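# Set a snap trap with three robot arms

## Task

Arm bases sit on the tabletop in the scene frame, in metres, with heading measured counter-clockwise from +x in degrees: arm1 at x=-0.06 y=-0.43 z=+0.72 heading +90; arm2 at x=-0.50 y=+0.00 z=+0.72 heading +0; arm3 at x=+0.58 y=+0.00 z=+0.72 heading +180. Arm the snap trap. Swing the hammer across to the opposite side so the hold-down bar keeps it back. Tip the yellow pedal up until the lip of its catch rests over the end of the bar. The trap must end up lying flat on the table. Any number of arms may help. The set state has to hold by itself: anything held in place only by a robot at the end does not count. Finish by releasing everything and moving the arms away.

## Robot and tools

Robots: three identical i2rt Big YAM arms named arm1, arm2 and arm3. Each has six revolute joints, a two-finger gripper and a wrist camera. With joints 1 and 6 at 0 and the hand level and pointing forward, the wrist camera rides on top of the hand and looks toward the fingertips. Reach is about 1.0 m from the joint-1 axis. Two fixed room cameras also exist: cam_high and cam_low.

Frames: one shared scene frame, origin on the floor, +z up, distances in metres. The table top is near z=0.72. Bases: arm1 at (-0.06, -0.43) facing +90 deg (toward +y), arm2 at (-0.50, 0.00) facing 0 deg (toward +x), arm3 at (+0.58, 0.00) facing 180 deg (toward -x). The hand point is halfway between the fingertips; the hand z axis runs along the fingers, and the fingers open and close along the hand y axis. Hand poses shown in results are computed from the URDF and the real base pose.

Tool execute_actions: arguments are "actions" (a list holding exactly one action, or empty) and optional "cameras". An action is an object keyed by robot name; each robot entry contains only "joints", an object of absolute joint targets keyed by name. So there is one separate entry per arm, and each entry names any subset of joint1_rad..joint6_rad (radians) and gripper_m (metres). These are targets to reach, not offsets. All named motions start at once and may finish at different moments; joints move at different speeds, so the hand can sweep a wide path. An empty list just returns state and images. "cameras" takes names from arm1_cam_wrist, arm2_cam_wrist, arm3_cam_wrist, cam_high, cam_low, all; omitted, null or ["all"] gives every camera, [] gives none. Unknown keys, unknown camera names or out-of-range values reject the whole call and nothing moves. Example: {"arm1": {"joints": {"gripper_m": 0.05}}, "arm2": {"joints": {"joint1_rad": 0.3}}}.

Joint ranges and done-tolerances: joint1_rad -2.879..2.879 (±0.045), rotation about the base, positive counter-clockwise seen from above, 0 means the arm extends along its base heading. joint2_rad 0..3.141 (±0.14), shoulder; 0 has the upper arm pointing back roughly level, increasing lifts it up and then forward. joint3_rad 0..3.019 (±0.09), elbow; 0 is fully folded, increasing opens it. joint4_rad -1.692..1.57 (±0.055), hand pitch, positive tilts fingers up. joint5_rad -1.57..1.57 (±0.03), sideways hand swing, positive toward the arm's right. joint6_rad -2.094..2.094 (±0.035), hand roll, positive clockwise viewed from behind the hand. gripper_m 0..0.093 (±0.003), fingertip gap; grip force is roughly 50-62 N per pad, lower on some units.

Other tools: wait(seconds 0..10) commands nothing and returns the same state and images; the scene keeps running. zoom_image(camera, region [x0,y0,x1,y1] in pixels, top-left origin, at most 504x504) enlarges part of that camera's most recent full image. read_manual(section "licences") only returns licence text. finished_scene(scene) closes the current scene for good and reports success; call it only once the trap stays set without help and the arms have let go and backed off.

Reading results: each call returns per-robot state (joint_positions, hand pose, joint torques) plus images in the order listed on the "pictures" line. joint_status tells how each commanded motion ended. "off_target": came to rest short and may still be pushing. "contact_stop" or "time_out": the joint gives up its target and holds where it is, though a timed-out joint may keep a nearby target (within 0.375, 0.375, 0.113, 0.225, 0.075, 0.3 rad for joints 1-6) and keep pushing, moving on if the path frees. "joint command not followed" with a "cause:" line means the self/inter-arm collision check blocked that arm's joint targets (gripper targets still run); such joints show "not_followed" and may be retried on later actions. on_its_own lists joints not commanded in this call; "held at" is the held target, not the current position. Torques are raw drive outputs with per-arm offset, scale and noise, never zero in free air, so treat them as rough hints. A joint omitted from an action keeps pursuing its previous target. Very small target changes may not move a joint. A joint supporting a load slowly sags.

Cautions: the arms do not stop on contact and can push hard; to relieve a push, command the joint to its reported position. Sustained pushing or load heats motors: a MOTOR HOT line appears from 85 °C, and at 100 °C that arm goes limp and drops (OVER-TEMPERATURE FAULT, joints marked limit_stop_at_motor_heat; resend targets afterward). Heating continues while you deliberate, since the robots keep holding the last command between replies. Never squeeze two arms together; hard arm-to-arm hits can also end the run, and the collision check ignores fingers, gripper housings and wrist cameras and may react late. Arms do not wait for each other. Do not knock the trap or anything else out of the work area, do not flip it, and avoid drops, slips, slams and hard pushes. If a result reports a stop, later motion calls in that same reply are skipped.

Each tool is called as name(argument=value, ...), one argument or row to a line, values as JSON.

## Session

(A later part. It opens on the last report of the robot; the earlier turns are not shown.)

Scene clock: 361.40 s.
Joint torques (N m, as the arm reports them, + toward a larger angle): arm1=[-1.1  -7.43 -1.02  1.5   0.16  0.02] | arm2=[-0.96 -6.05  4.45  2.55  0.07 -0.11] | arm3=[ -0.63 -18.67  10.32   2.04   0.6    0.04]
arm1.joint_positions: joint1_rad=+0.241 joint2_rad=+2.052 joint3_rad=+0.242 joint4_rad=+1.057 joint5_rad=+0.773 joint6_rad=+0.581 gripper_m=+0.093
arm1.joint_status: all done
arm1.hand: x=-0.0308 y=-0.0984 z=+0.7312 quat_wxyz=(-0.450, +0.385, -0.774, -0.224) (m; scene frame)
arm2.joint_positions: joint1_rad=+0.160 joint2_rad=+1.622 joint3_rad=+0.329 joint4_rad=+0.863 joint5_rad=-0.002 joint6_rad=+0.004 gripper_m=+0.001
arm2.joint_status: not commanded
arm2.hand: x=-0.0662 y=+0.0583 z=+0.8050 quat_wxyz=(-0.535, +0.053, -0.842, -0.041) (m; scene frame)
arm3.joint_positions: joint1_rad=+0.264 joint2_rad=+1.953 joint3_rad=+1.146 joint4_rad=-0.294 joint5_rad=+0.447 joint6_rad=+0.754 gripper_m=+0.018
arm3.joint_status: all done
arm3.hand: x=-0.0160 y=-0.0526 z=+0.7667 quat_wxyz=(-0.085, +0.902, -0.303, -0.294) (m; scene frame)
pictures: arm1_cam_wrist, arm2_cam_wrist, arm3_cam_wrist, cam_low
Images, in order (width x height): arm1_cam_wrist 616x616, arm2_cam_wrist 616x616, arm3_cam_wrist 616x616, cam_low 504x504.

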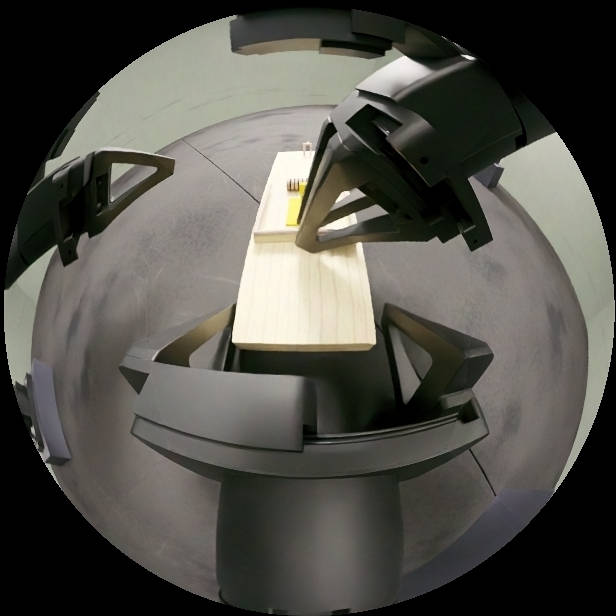

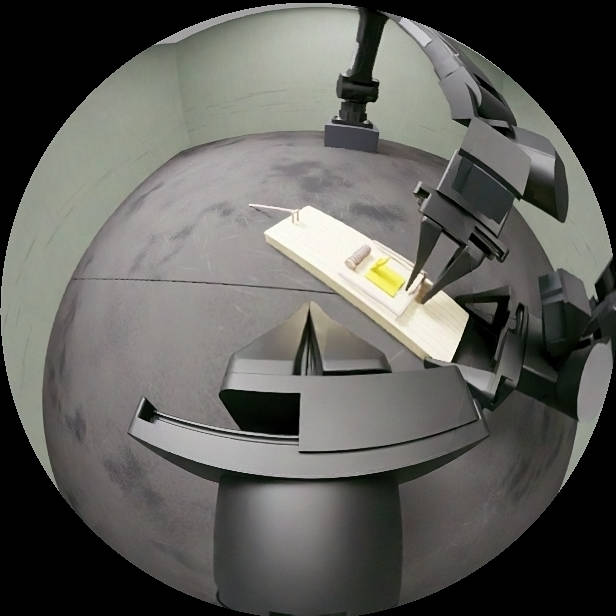

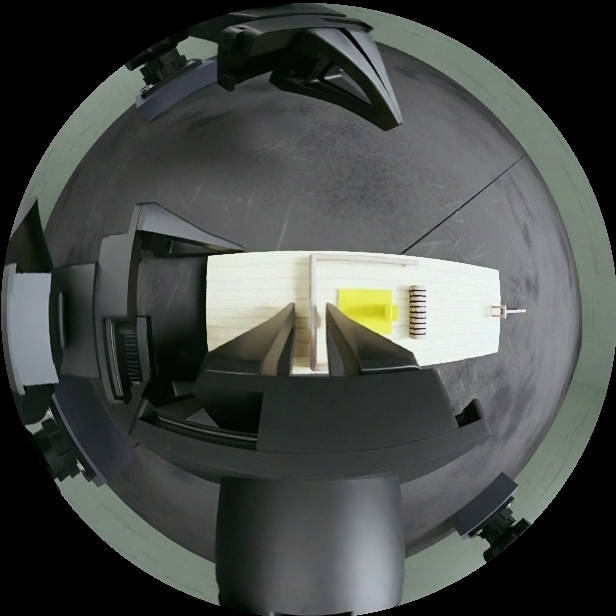

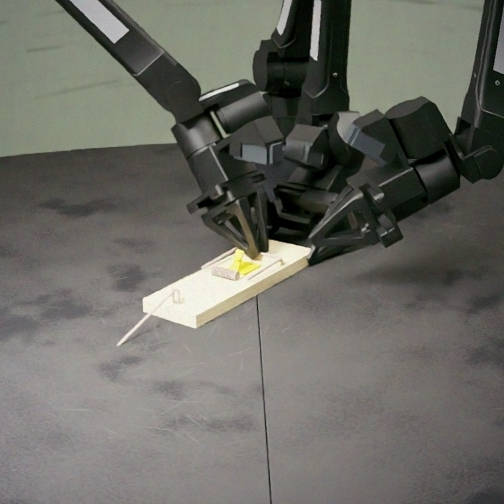

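zoom_image(
  camera="arm1_cam_wrist",
  region=[220, 170, 410, 360],
)

zoom_image(
  camera="arm2_cam_wrist",
  region=[350, 230, 490, 370],
)

zoom_image(
  camera="cam_low",
  region=[190, 200, 330, 300],
)

Region (220, 170, 410, 360) of arm1_cam_wrist's 616x616 image, scaled by 2.653, with more detail than that image has.

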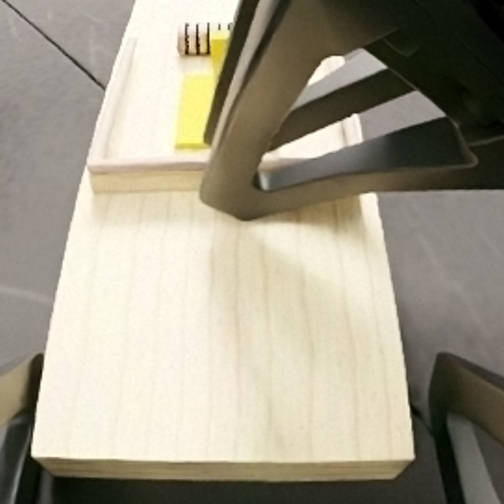

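Region (350, 230, 490, 370) of arm2_cam_wrist's 616x616 image, scaled by 3.600, with more detail than that image has.

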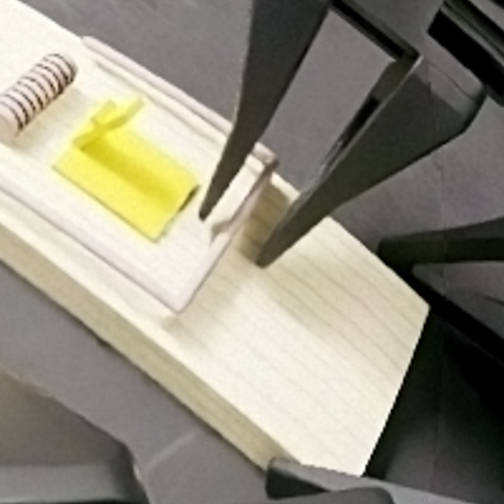

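Region (190, 200, 330, 300) of cam_low's 504x504 image, scaled by 3.600, with more detail than that image has; it fills the top 360 rows of this view, and the rest is white.

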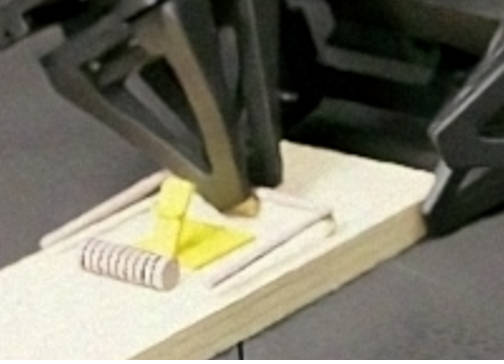

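execute_actions(
  actions=[
    {"arm1":{"joints":{"joint1_rad":0.264,"gripper_m":0.07}},"arm3":{"joints":{"joint2_rad":1.992}}},
  ],
  cameras=["arm1_cam_wrist","arm2_cam_wrist","arm3_cam_wrist","cam_low"],
)

Scene clock: 377.60 s.
Joint torques (N m, as the arm reports them, + toward a larger angle): arm1=[ 0.15 -7.3  -0.92  1.46  0.19  0.02] | arm2=[-0.98 -5.57  4.44  2.57  0.08 -0.1 ] | arm3=[ -0.67 -17.75  10.37   1.94   0.6    0.04]
arm1.joint_positions: joint1_rad=+0.251 joint2_rad=+2.052 joint3_rad=+0.242 joint4_rad=+1.057 joint5_rad=+0.773 joint6_rad=+0.582 gripper_m=+0.079
arm1.joint_status: gripper_m off_target (ended at +0.079, target +0.070); the others done
arm1.hand: x=-0.0343 y=-0.0981 z=+0.7312 quat_wxyz=(-0.449, +0.389, -0.772, -0.227) (m; scene frame)
arm2.joint_positions: joint1_rad=+0.160 joint2_rad=+1.622 joint3_rad=+0.329 joint4_rad=+0.863 joint5_rad=-0.002 joint6_rad=+0.004 gripper_m=+0.001
arm2.joint_status: not commanded
arm2.hand: x=-0.0662 y=+0.0583 z=+0.8050 quat_wxyz=(-0.535, +0.053, -0.842, -0.041) (m; scene frame)
arm3.joint_positions: joint1_rad=+0.264 joint2_rad=+1.958 joint3_rad=+1.146 joint4_rad=-0.293 joint5_rad=+0.447 joint6_rad=+0.754 gripper_m=+0.018
arm3.joint_status: all done
arm3.hand: x=-0.0155 y=-0.0525 z=+0.7643 quat_wxyz=(-0.086, +0.903, -0.303, -0.293) (m; scene frame)
pictures: arm1_cam_wrist, arm2_cam_wrist, arm3_cam_wrist, cam_low
Images, in order (width x height): arm1_cam_wrist 616x616, arm2_cam_wrist 616x616, arm3_cam_wrist 616x616, cam_low 504x504.

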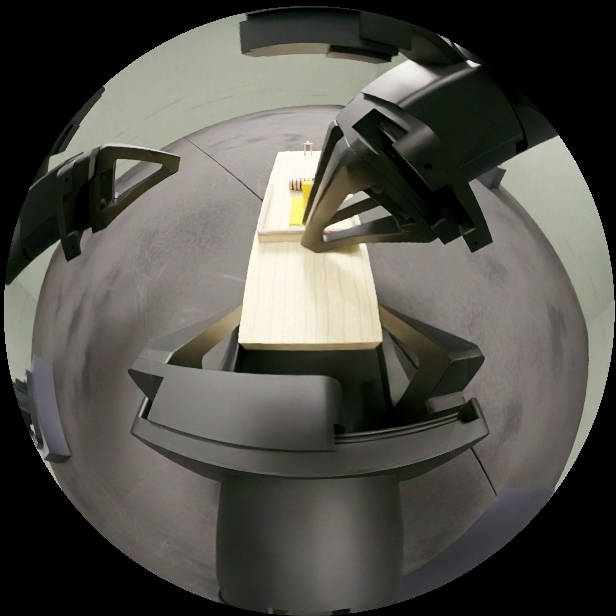

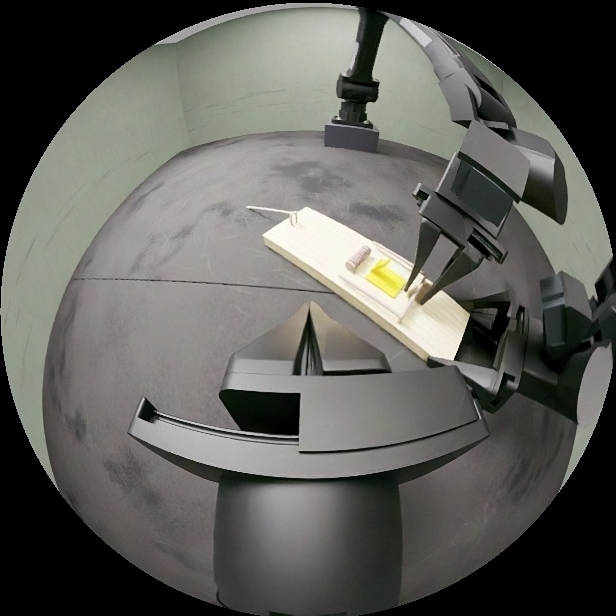

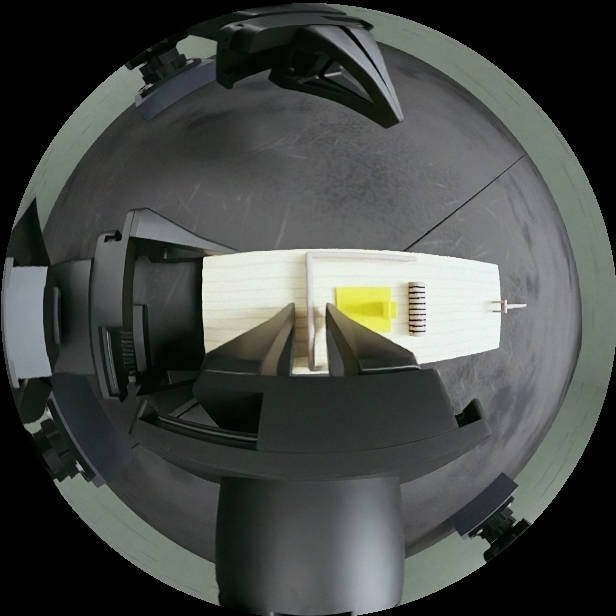

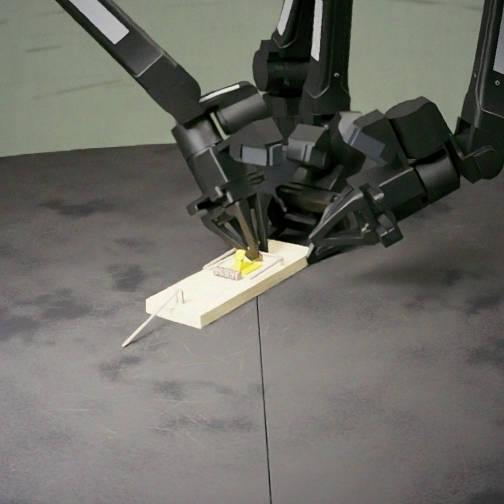

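zoom_image(
  camera="arm3_cam_wrist",
  region=[250, 240, 540, 380],
)

zoom_image(
  camera="arm1_cam_wrist",
  region=[240, 140, 390, 290],
)

Region (250, 240, 540, 380) of arm3_cam_wrist's 616x616 image, scaled by 1.738, with more detail than that image has; it fills the top 243 rows of this view, and the rest is white.

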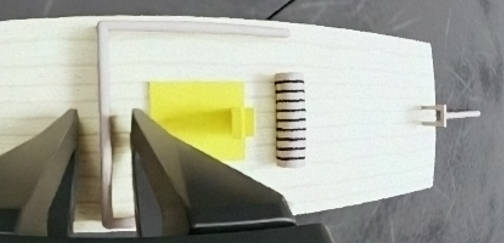

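Region (240, 140, 390, 290) of arm1_cam_wrist's 616x616 image, scaled by 3.360, with more detail than that image has.

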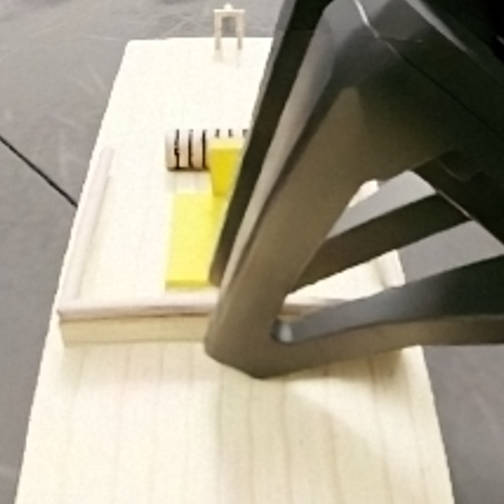

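execute_actions(
  actions=[
    {"arm1":{"joints":{"joint2_rad":2.11,"joint3_rad":0.232,"joint4_rad":1.012,"joint5_rad":0.75}},"arm3":{"joints":{"joint2_rad":1.96,"joint6_rad":0.73,"gripper_m":0.0}}},
  ],
  cameras=["arm1_cam_wrist","arm2_cam_wrist","cam_low"],
)

Scene clock: 402.63 s.
Joint torques (N m, as the arm reports them, + toward a larger angle): arm1=[-0.3  -4.72 -1.47 -0.31 -0.5  -0.01] | arm2=[-1.01 -5.86  4.41  2.62  0.09 -0.1 ] | arm3=[ -0.61 -20.29  10.37   1.93   0.53  -0.06]
arm1.joint_positions: joint1_rad=+0.252 joint2_rad=+2.054 joint3_rad=+0.242 joint4_rad=+1.056 joint5_rad=+0.773 joint6_rad=+0.583 gripper_m=+0.079
arm1.joint_status: all done
arm1.hand: x=-0.0343 y=-0.0986 z=+0.7305 quat_wxyz=(-0.449, +0.389, -0.772, -0.226) (m; scene frame)
arm2.joint_positions: joint1_rad=+0.160 joint2_rad=+1.622 joint3_rad=+0.329 joint4_rad=+0.863 joint5_rad=-0.002 joint6_rad=+0.004 gripper_m=+0.001
arm2.joint_status: not commanded
arm2.hand: x=-0.0662 y=+0.0583 z=+0.8050 quat_wxyz=(-0.535, +0.053, -0.842, -0.041) (m; scene frame)
arm3.joint_positions: joint1_rad=+0.264 joint2_rad=+1.958 joint3_rad=+1.146 joint4_rad=-0.292 joint5_rad=+0.448 joint6_rad=+0.734 gripper_m=+0.001
arm3.joint_status: all done
arm3.hand: x=-0.0157 y=-0.0523 z=+0.7644 quat_wxyz=(-0.089, +0.905, -0.294, -0.293) (m; scene frame)
pictures: arm1_cam_wrist, arm2_cam_wrist, cam_low
Images, in order (width x height): arm1_cam_wrist 616x616, arm2_cam_wrist 616x616, cam_low 504x504.

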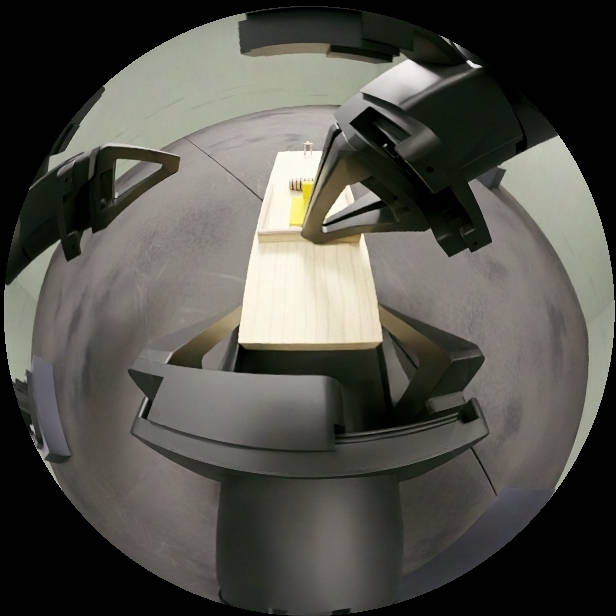

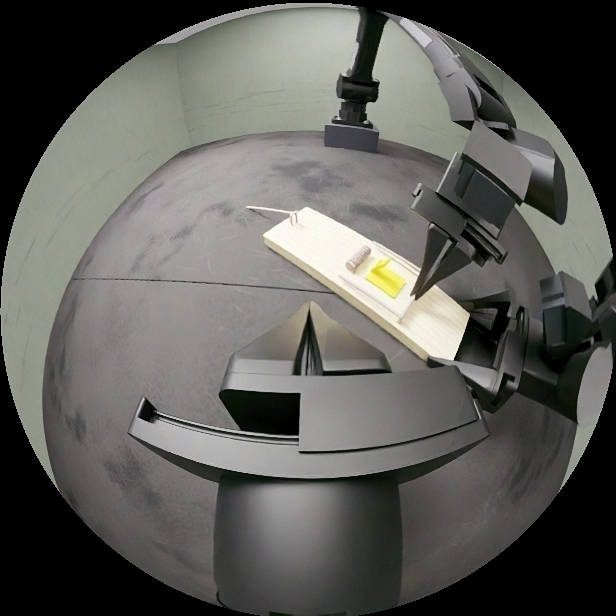

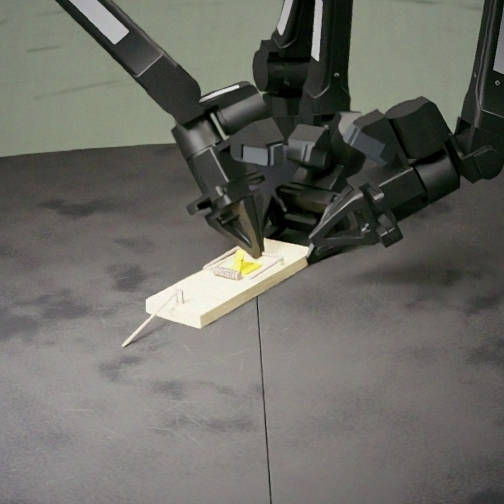

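zoom_image(
  camera="arm2_cam_wrist",
  region=[370, 250, 460, 340],
)

zoom_image(
  camera="arm1_cam_wrist",
  region=[250, 180, 380, 270],
)

Region (370, 250, 460, 340) of arm2_cam_wrist's 616x616 image, scaled by 5.600, with more detail than that image has.

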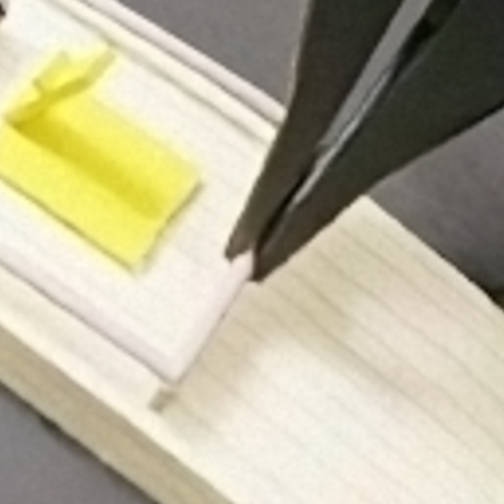

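Region (250, 180, 380, 270) of arm1_cam_wrist's 616x616 image, scaled by 3.877, with more detail than that image has; it fills the top 349 rows of this view, and the rest is white.

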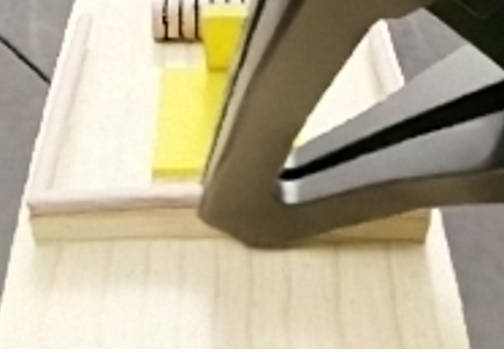

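zoom_image(
  camera="arm2_cam_wrist",
  region=[240, 190, 420, 330],
)

Region (240, 190, 420, 330) of arm2_cam_wrist's 616x616 image, scaled by 2.800, with more detail than that image has.

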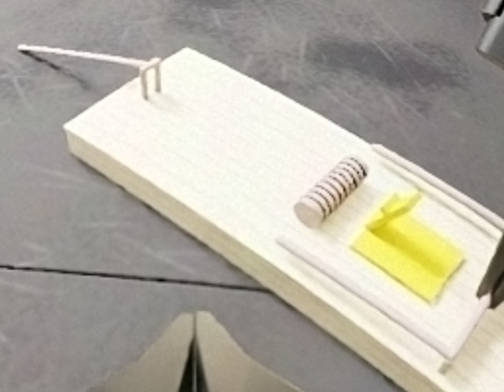

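execute_actions(
  actions=[
    {"arm2":{"joints":{"joint1_rad":0.182,"joint2_rad":1.71,"joint3_rad":0.465,"joint4_rad":0.83}},"arm3":{"joints":{"joint1_rad":0.197,"joint2_rad":1.794,"joint3_rad":1.092,"joint4_rad":-0.325,"joint5_rad":0.408,"joint6_rad":0.724}}},
  ],
  cameras=["arm1_cam_wrist","arm2_cam_wrist","cam_low"],
)

Scene clock: 472.57 s.
Joint torques (N m, as the arm reports them, + toward a larger angle): arm1=[ 0.34 -5.06 -1.74 -0.22 -0.91  0.  ] | arm2=[-0.78 -6.83  5.56  1.47  0.08 -0.1 ] | arm3=[ -2.22 -22.87   7.41   1.14   1.54  -0.08]
arm1.joint_positions: joint1_rad=+0.246 joint2_rad=+2.057 joint3_rad=+0.247 joint4_rad=+1.055 joint5_rad=+0.783 joint6_rad=+0.584 gripper_m=+0.079
arm1.joint_status: not commanded
arm1.hand: x=-0.0314 y=-0.0976 z=+0.7305 quat_wxyz=(-0.453, +0.384, -0.773, -0.223) (m; scene frame)
arm2.joint_positions: joint1_rad=+0.174 joint2_rad=+1.710 joint3_rad=+0.447 joint4_rad=+0.835 joint5_rad=-0.002 joint6_rad=+0.004 gripper_m=+0.001
arm2.joint_status: all done
arm2.hand: x=-0.0238 y=+0.0713 z=+0.7995 quat_wxyz=(-0.535, +0.060, -0.841, -0.045) (m; scene frame)
arm3.joint_positions: joint1_rad=+0.229 joint2_rad=+1.839 joint3_rad=+1.095 joint4_rad=-0.318 joint5_rad=+0.383 joint6_rad=+0.730 gripper_m=+0.001
arm3.joint_status: all done
arm3.hand: x=-0.0047 y=-0.0397 z=+0.8055 quat_wxyz=(-0.056, +0.903, -0.305, -0.296) (m; scene frame)
pictures: arm1_cam_wrist, arm2_cam_wrist, cam_low
Images, in order (width x height): arm1_cam_wrist 616x616, arm2_cam_wrist 616x616, cam_low 504x504.

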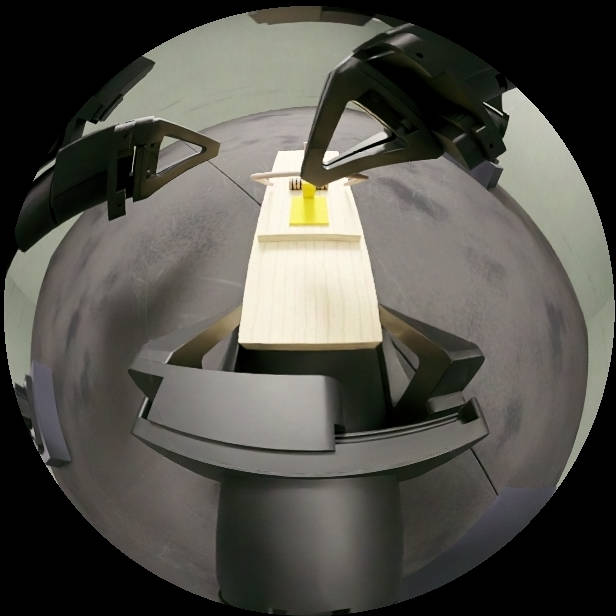

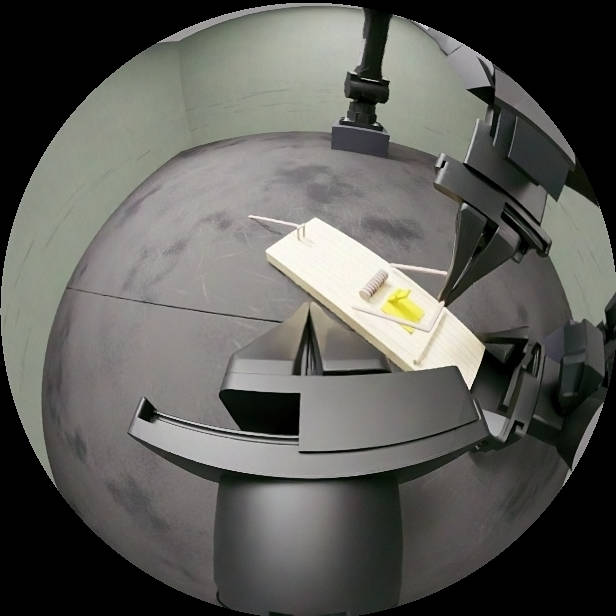

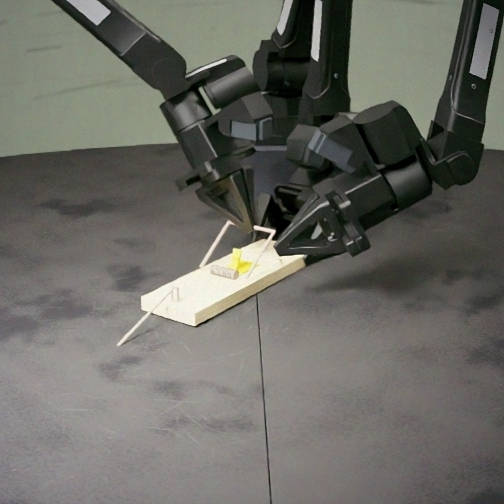

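execute_actions(
  actions=[
    {"arm1":{"joints":{"joint1_rad":0.275,"joint2_rad":2.13,"joint3_rad":0.21}},"arm3":{"joints":{"joint1_rad":0.150,"joint2_rad":1.683,"joint3_rad":0.992,"joint4_rad":-0.283,"joint5_rad":0.353,"joint6_rad":0.70}}},
  ],
  cameras=["arm1_cam_wrist","arm2_cam_wrist","cam_low"],
)

Scene clock: 510.77 s.
Joint torques (N m, as the arm reports them, + toward a larger angle): arm1=[ 0.8  -3.77 -3.61 -0.28 -1.23 -0.09] | arm2=[-0.6  -6.97  5.55  1.58  0.06 -0.11] | arm3=[ -2.01 -21.3    6.95   1.31   1.46  -0.13]
arm1.joint_positions: joint1_rad=+0.248 joint2_rad=+2.060 joint3_rad=+0.247 joint4_rad=+1.055 joint5_rad=+0.790 joint6_rad=+0.592 gripper_m=+0.079
arm1.joint_status: all done
arm1.hand: x=-0.0307 y=-0.0984 z=+0.7303 quat_wxyz=(-0.455, +0.380, -0.774, -0.222) (m; scene frame)
arm2.joint_positions: joint1_rad=+0.174 joint2_rad=+1.710 joint3_rad=+0.447 joint4_rad=+0.835 joint5_rad=-0.002 joint6_rad=+0.004 gripper_m=+0.001
arm2.joint_status: not commanded
arm2.hand: x=-0.0238 y=+0.0713 z=+0.7995 quat_wxyz=(-0.535, +0.060, -0.841, -0.045) (m; scene frame)
arm3.joint_positions: joint1_rad=+0.179 joint2_rad=+1.728 joint3_rad=+1.002 joint4_rad=-0.277 joint5_rad=+0.328 joint6_rad=+0.711 gripper_m=+0.001
arm3.joint_status: all done
arm3.hand: x=+0.0157 y=-0.0161 z=+0.8315 quat_wxyz=(-0.030, +0.896, -0.317, -0.310) (m; scene frame)
pictures: arm1_cam_wrist, arm2_cam_wrist, cam_low
Images, in order (width x height): arm1_cam_wrist 616x616, arm2_cam_wrist 616x616, cam_low 504x504.

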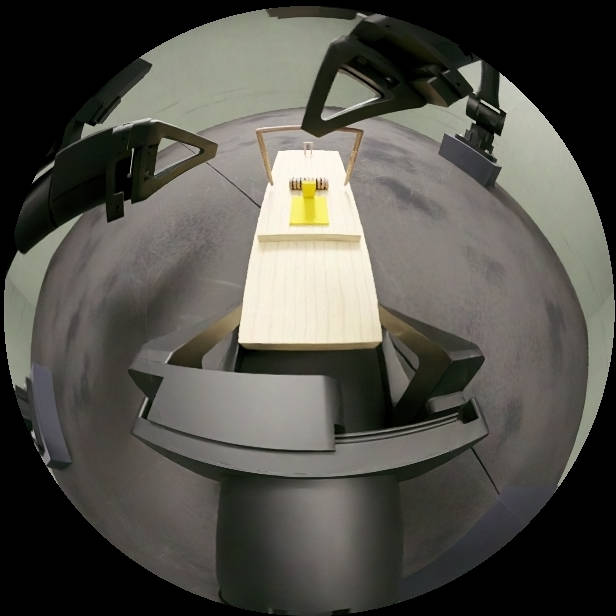

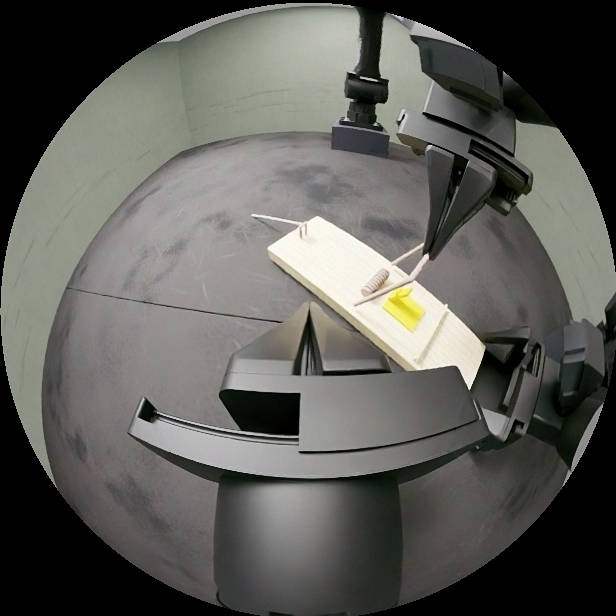

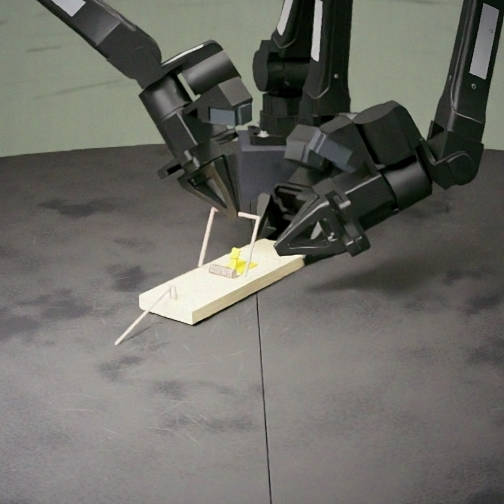

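zoom_image(
  camera="arm1_cam_wrist",
  region=[240, 90, 390, 200],
)

Region (240, 90, 390, 200) of arm1_cam_wrist's 616x616 image, scaled by 3.360, with more detail than that image has; it fills the top 370 rows of this view, and the rest is white.

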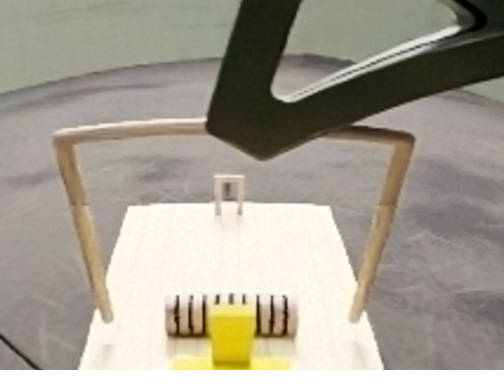

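execute_actions(
  actions=[
    {"arm2":{"joints":{"joint2_rad":1.76,"joint3_rad":0.544,"joint4_rad":0.80}},"arm3":{"joints":{"joint1_rad":0.022,"joint2_rad":1.685,"joint3_rad":0.768,"joint4_rad":-0.18,"joint5_rad":0.232,"joint6_rad":0.643}}},
  ],
  cameras=["arm1_cam_wrist","arm2_cam_wrist","cam_low","cam_high"],
)

Scene clock: 535.20 s.
Joint torques (N m, as the arm reports them, + toward a larger angle): arm1=[ 0.44 -3.7  -3.6  -0.26 -1.28 -0.1 ] | arm2=[-0.52 -7.19  6.23  1.56  0.09 -0.11] | arm3=[ -3.14 -12.31   1.36  -0.63   1.4   -0.16]
arm1.joint_positions: joint1_rad=+0.248 joint2_rad=+2.061 joint3_rad=+0.247 joint4_rad=+1.055 joint5_rad=+0.792 joint6_rad=+0.594 gripper_m=+0.079
arm1.joint_status: not commanded
arm1.hand: x=-0.0303 y=-0.0989 z=+0.7301 quat_wxyz=(-0.455, +0.379, -0.775, -0.222) (m; scene frame)
arm2.joint_positions: joint1_rad=+0.174 joint2_rad=+1.756 joint3_rad=+0.521 joint4_rad=+0.806 joint5_rad=-0.002 joint6_rad=+0.004 gripper_m=+0.001
arm2.joint_status: all done
arm2.hand: x=+0.0025 y=+0.0753 z=+0.7967 quat_wxyz=(-0.535, +0.060, -0.842, -0.045) (m; scene frame)
arm3.joint_positions: joint1_rad=+0.065 joint2_rad=+1.640 joint3_rad=+0.841 joint4_rad=-0.129 joint5_rad=+0.206 joint6_rad=+0.657 gripper_m=+0.002
arm3.joint_status: all done
arm3.hand: x=+0.0515 y=+0.0282 z=+0.8269 quat_wxyz=(+0.012, +0.887, -0.330, -0.322) (m; scene frame)
pictures: arm1_cam_wrist, arm2_cam_wrist, cam_high, cam_low
Images, in order (width x height): arm1_cam_wrist 616x616, arm2_cam_wrist 616x616, cam_high 504x504, cam_low 504x504.

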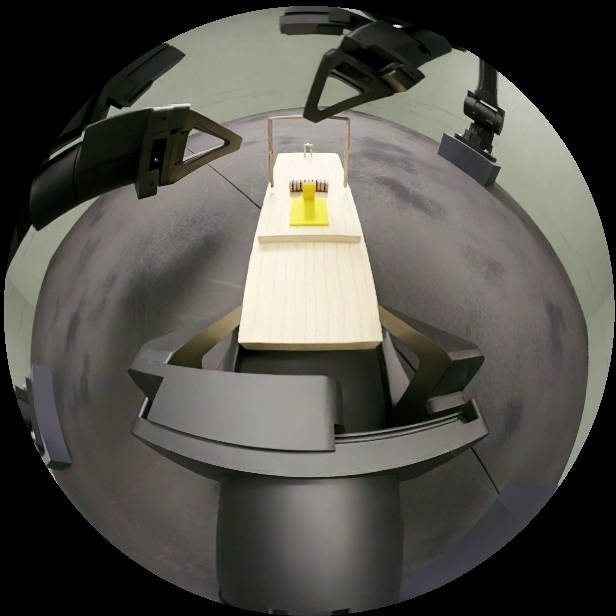

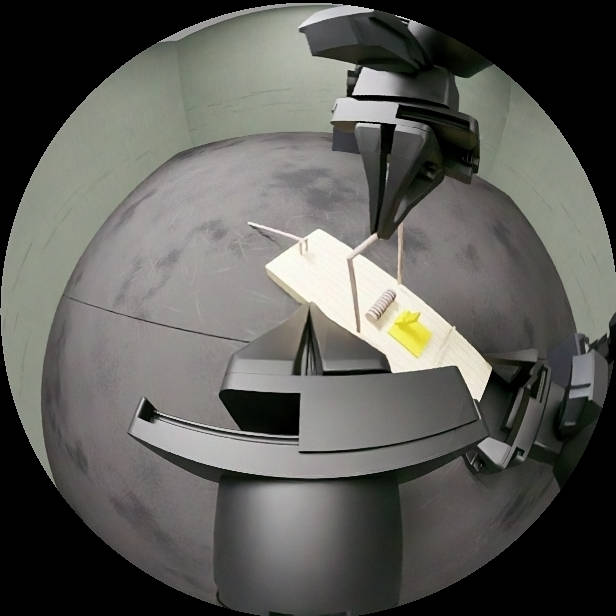

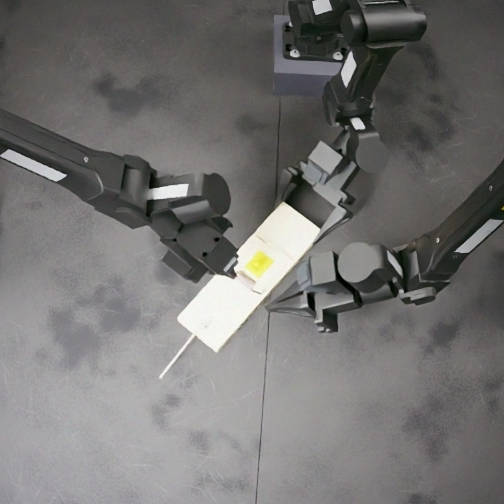

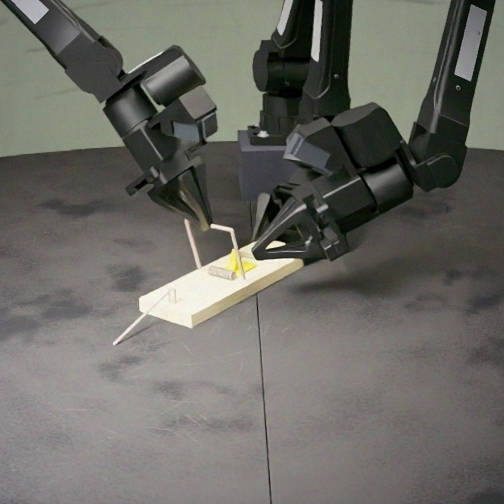

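zoom_image(
  camera="arm2_cam_wrist",
  region=[240, 200, 440, 360],
)

zoom_image(
  camera="arm1_cam_wrist",
  region=[200, 80, 380, 210],
)

Region (240, 200, 440, 360) of arm2_cam_wrist's 616x616 image, scaled by 2.520, with more detail than that image has; it fills the top 403 rows of this view, and the rest is white.

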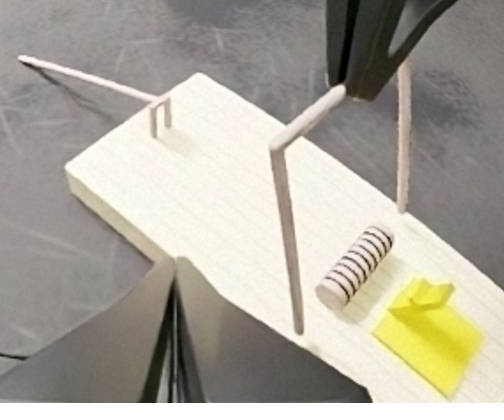

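Region (200, 80, 380, 210) of arm1_cam_wrist's 616x616 image, scaled by 2.800, with more detail than that image has.

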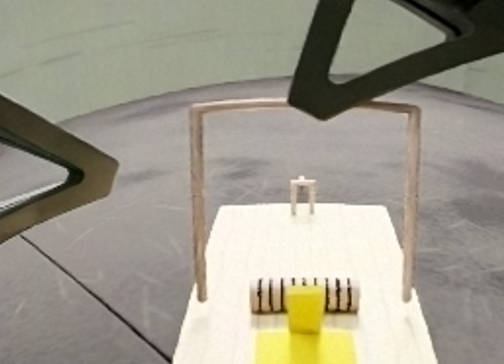

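execute_actions(
  actions=[
    {"arm2":{"joints":{"joint1_rad":0.19,"joint2_rad":1.703,"joint3_rad":0.624,"joint4_rad":0.60}},"arm3":{"joints":{"joint1_rad":-0.023,"joint2_rad":1.787,"joint3_rad":0.693,"joint4_rad":-0.04,"joint5_rad":0.187,"joint6_rad":0.61}}},
  ],
  cameras=["arm1_cam_wrist","arm2_cam_wrist","cam_low","cam_high"],
)

Scene clock: 590.60 s.
Joint torques (N m, as the arm reports them, + toward a larger angle): arm1=[ 0.8  -3.61 -3.65 -0.24 -1.28 -0.13] | arm2=[-0.76 -8.61  7.1   1.4   0.07 -0.11] | arm3=[-1.39 -7.4   1.12 -0.25  0.37 -0.04]
arm1.joint_positions: joint1_rad=+0.248 joint2_rad=+2.061 joint3_rad=+0.247 joint4_rad=+1.055 joint5_rad=+0.792 joint6_rad=+0.594 gripper_m=+0.079
arm1.joint_status: not commanded
arm1.hand: x=-0.0303 y=-0.0989 z=+0.7301 quat_wxyz=(-0.455, +0.379, -0.775, -0.222) (m; scene frame)
arm2.joint_positions: joint1_rad=+0.182 joint2_rad=+1.708 joint3_rad=+0.602 joint4_rad=+0.607 joint5_rad=-0.002 joint6_rad=+0.004 gripper_m=+0.001
arm2.joint_status: all done
arm2.hand: x=+0.0220 y=+0.0820 z=+0.8062 quat_wxyz=(-0.505, +0.064, -0.860, -0.045) (m; scene frame)
arm3.joint_positions: joint1_rad=-0.003 joint2_rad=+1.686 joint3_rad=+0.759 joint4_rad=+0.003 joint5_rad=+0.185 joint6_rad=+0.610 gripper_m=+0.001
arm3.joint_status: all done
arm3.hand: x=+0.0738 y=+0.0592 z=+0.7907 quat_wxyz=(+0.003, +0.885, -0.336, -0.322) (m; scene frame)
pictures: arm1_cam_wrist, arm2_cam_wrist, cam_high, cam_low
Images, in order (width x height): arm1_cam_wrist 616x616, arm2_cam_wrist 616x616, cam_high 504x504, cam_low 504x504.

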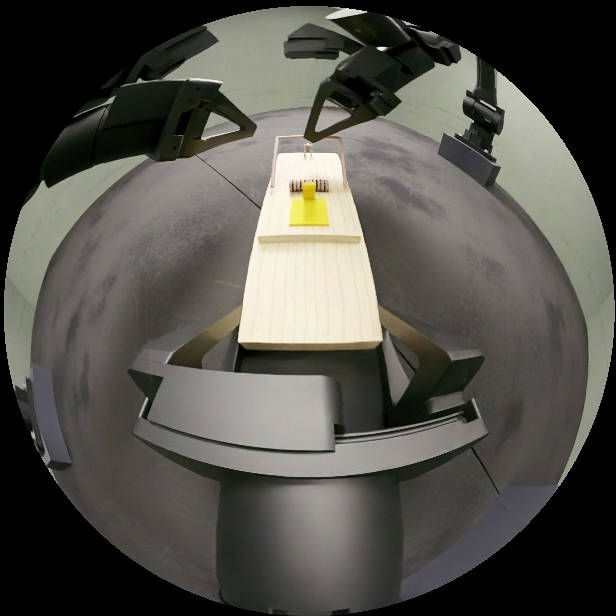

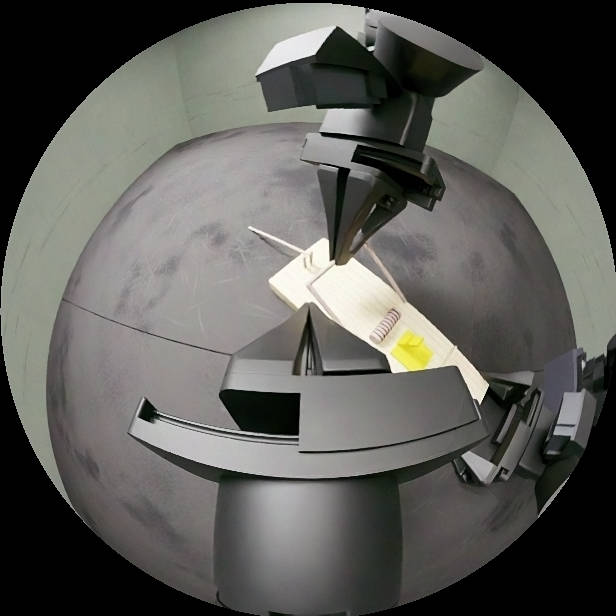

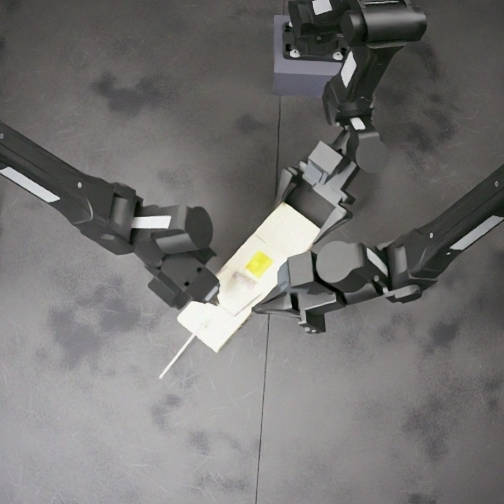

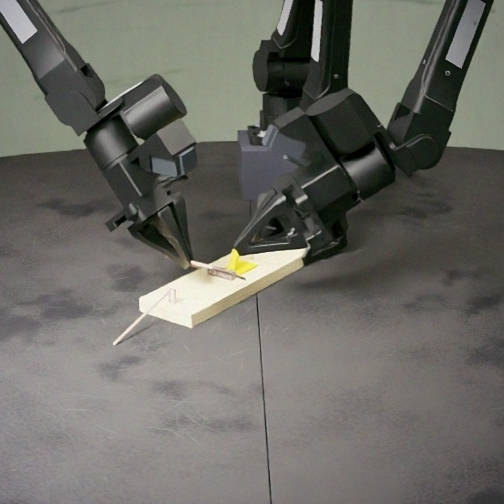

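zoom_image(
  camera="arm2_cam_wrist",
  region=[250, 220, 420, 350],
)

zoom_image(
  camera="arm1_cam_wrist",
  region=[190, 20, 390, 200],
)

Region (250, 220, 420, 350) of arm2_cam_wrist's 616x616 image, scaled by 2.965, with more detail than that image has; it fills the top 385 rows of this view, and the rest is white.

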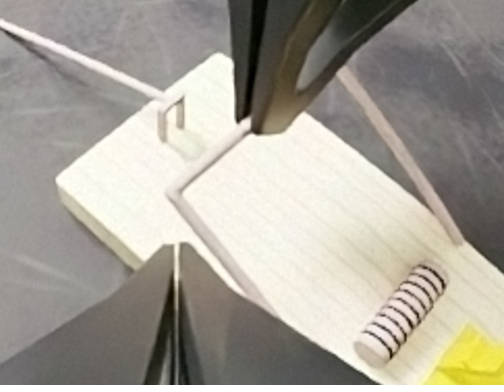

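Region (190, 20, 390, 200) of arm1_cam_wrist's 616x616 image, scaled by 2.520, with more detail than that image has; it fills the top 454 rows of this view, and the rest is white.

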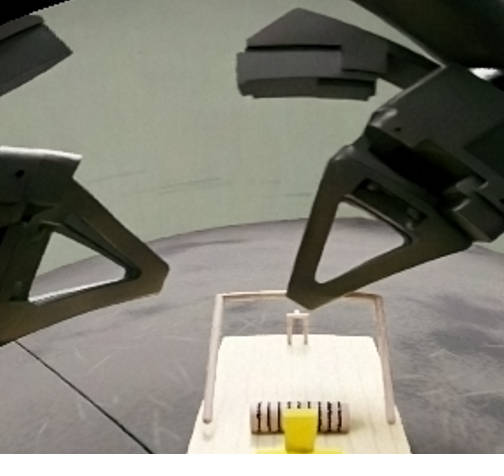

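execute_actions(
  actions=[
    {"arm2":{"joints":{"joint2_rad":1.788,"joint3_rad":0.767,"joint4_rad":0.535}},"arm3":{"joints":{"joint1_rad":-0.03,"joint2_rad":1.831,"joint3_rad":0.674,"joint4_rad":0.012}}},
  ],
  cameras=["arm1_cam_wrist","arm2_cam_wrist","arm3_cam_wrist","cam_low","cam_high"],
)

Scene clock: 630.37 s.
Joint torques (N m, as the arm reports them, + toward a larger angle): arm1=[ 0.85 -3.93 -3.51 -0.25 -1.28 -0.12] | arm2=[-0.54 -9.96  8.09  1.43  0.08 -0.1 ] | arm3=[-1.15 -7.42  0.35 -0.45  0.25  0.02]
arm1.joint_positions: joint1_rad=+0.248 joint2_rad=+2.061 joint3_rad=+0.247 joint4_rad=+1.055 joint5_rad=+0.792 joint6_rad=+0.594 gripper_m=+0.079
arm1.joint_status: not commanded
arm1.hand: x=-0.0303 y=-0.0989 z=+0.7301 quat_wxyz=(-0.455, +0.379, -0.775, -0.222) (m; scene frame)
arm2.joint_positions: joint1_rad=+0.182 joint2_rad=+1.789 joint3_rad=+0.739 joint4_rad=+0.540 joint5_rad=-0.002 joint6_rad=+0.004 gripper_m=+0.001
arm2.joint_status: all done
arm2.hand: x=+0.0679 y=+0.0893 z=+0.8024 quat_wxyz=(-0.500, +0.064, -0.863, -0.045) (m; scene frame)
arm3.joint_positions: joint1_rad=-0.012 joint2_rad=+1.729 joint3_rad=+0.744 joint4_rad=+0.060 joint5_rad=+0.188 joint6_rad=+0.605 gripper_m=+0.001
arm3.joint_status: all done
arm3.hand: x=+0.0776 y=+0.0644 z=+0.7725 quat_wxyz=(-0.001, +0.884, -0.339, -0.321) (m; scene frame)
pictures: arm1_cam_wrist, arm2_cam_wrist, arm3_cam_wrist, cam_high, cam_low
Images, in order (width x height): arm1_cam_wrist 616x616, arm2_cam_wrist 616x616, arm3_cam_wrist 616x616, cam_high 504x504, cam_low 504x504.

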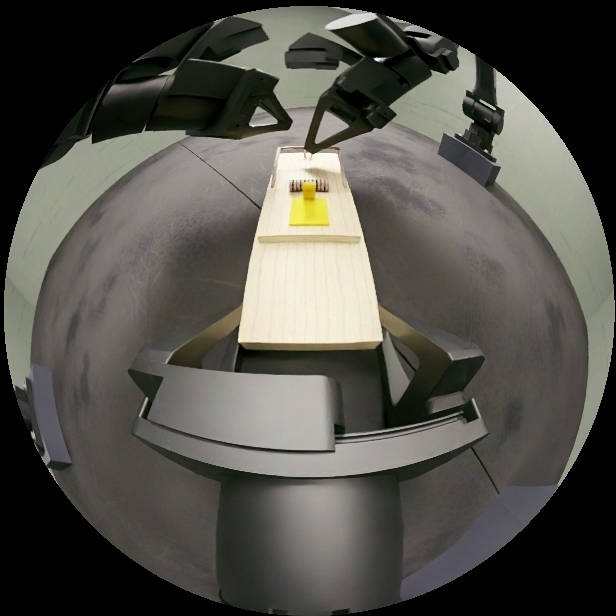

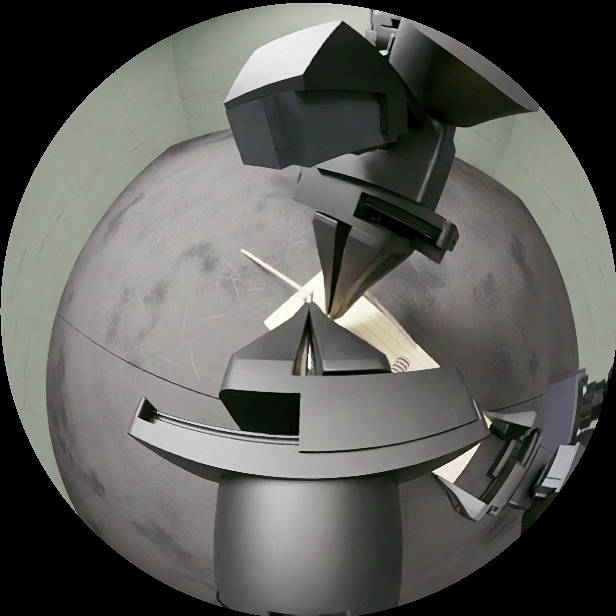

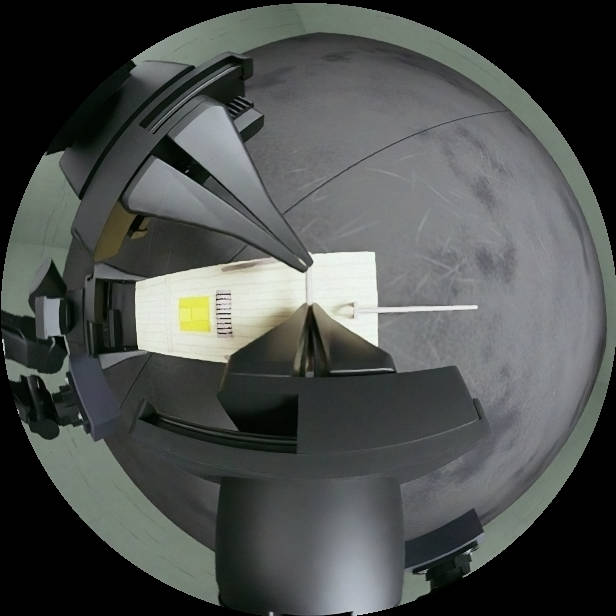

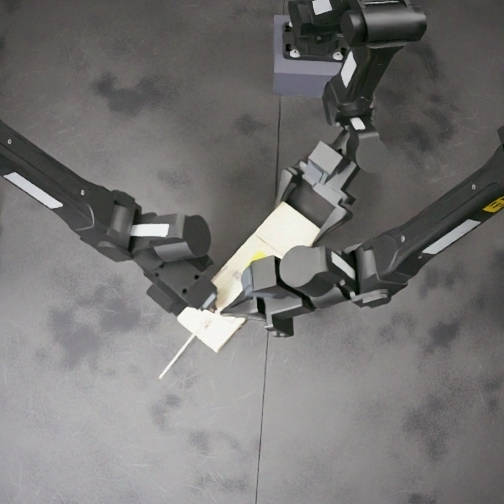

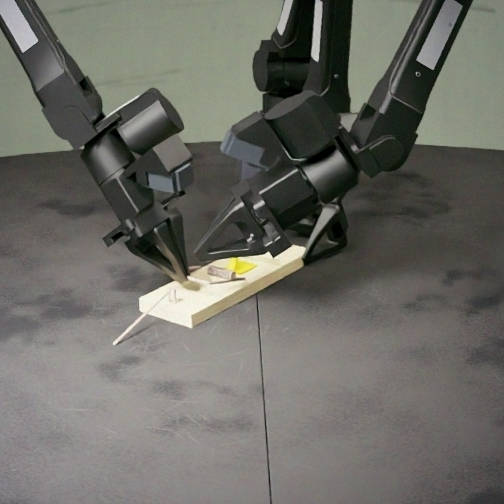

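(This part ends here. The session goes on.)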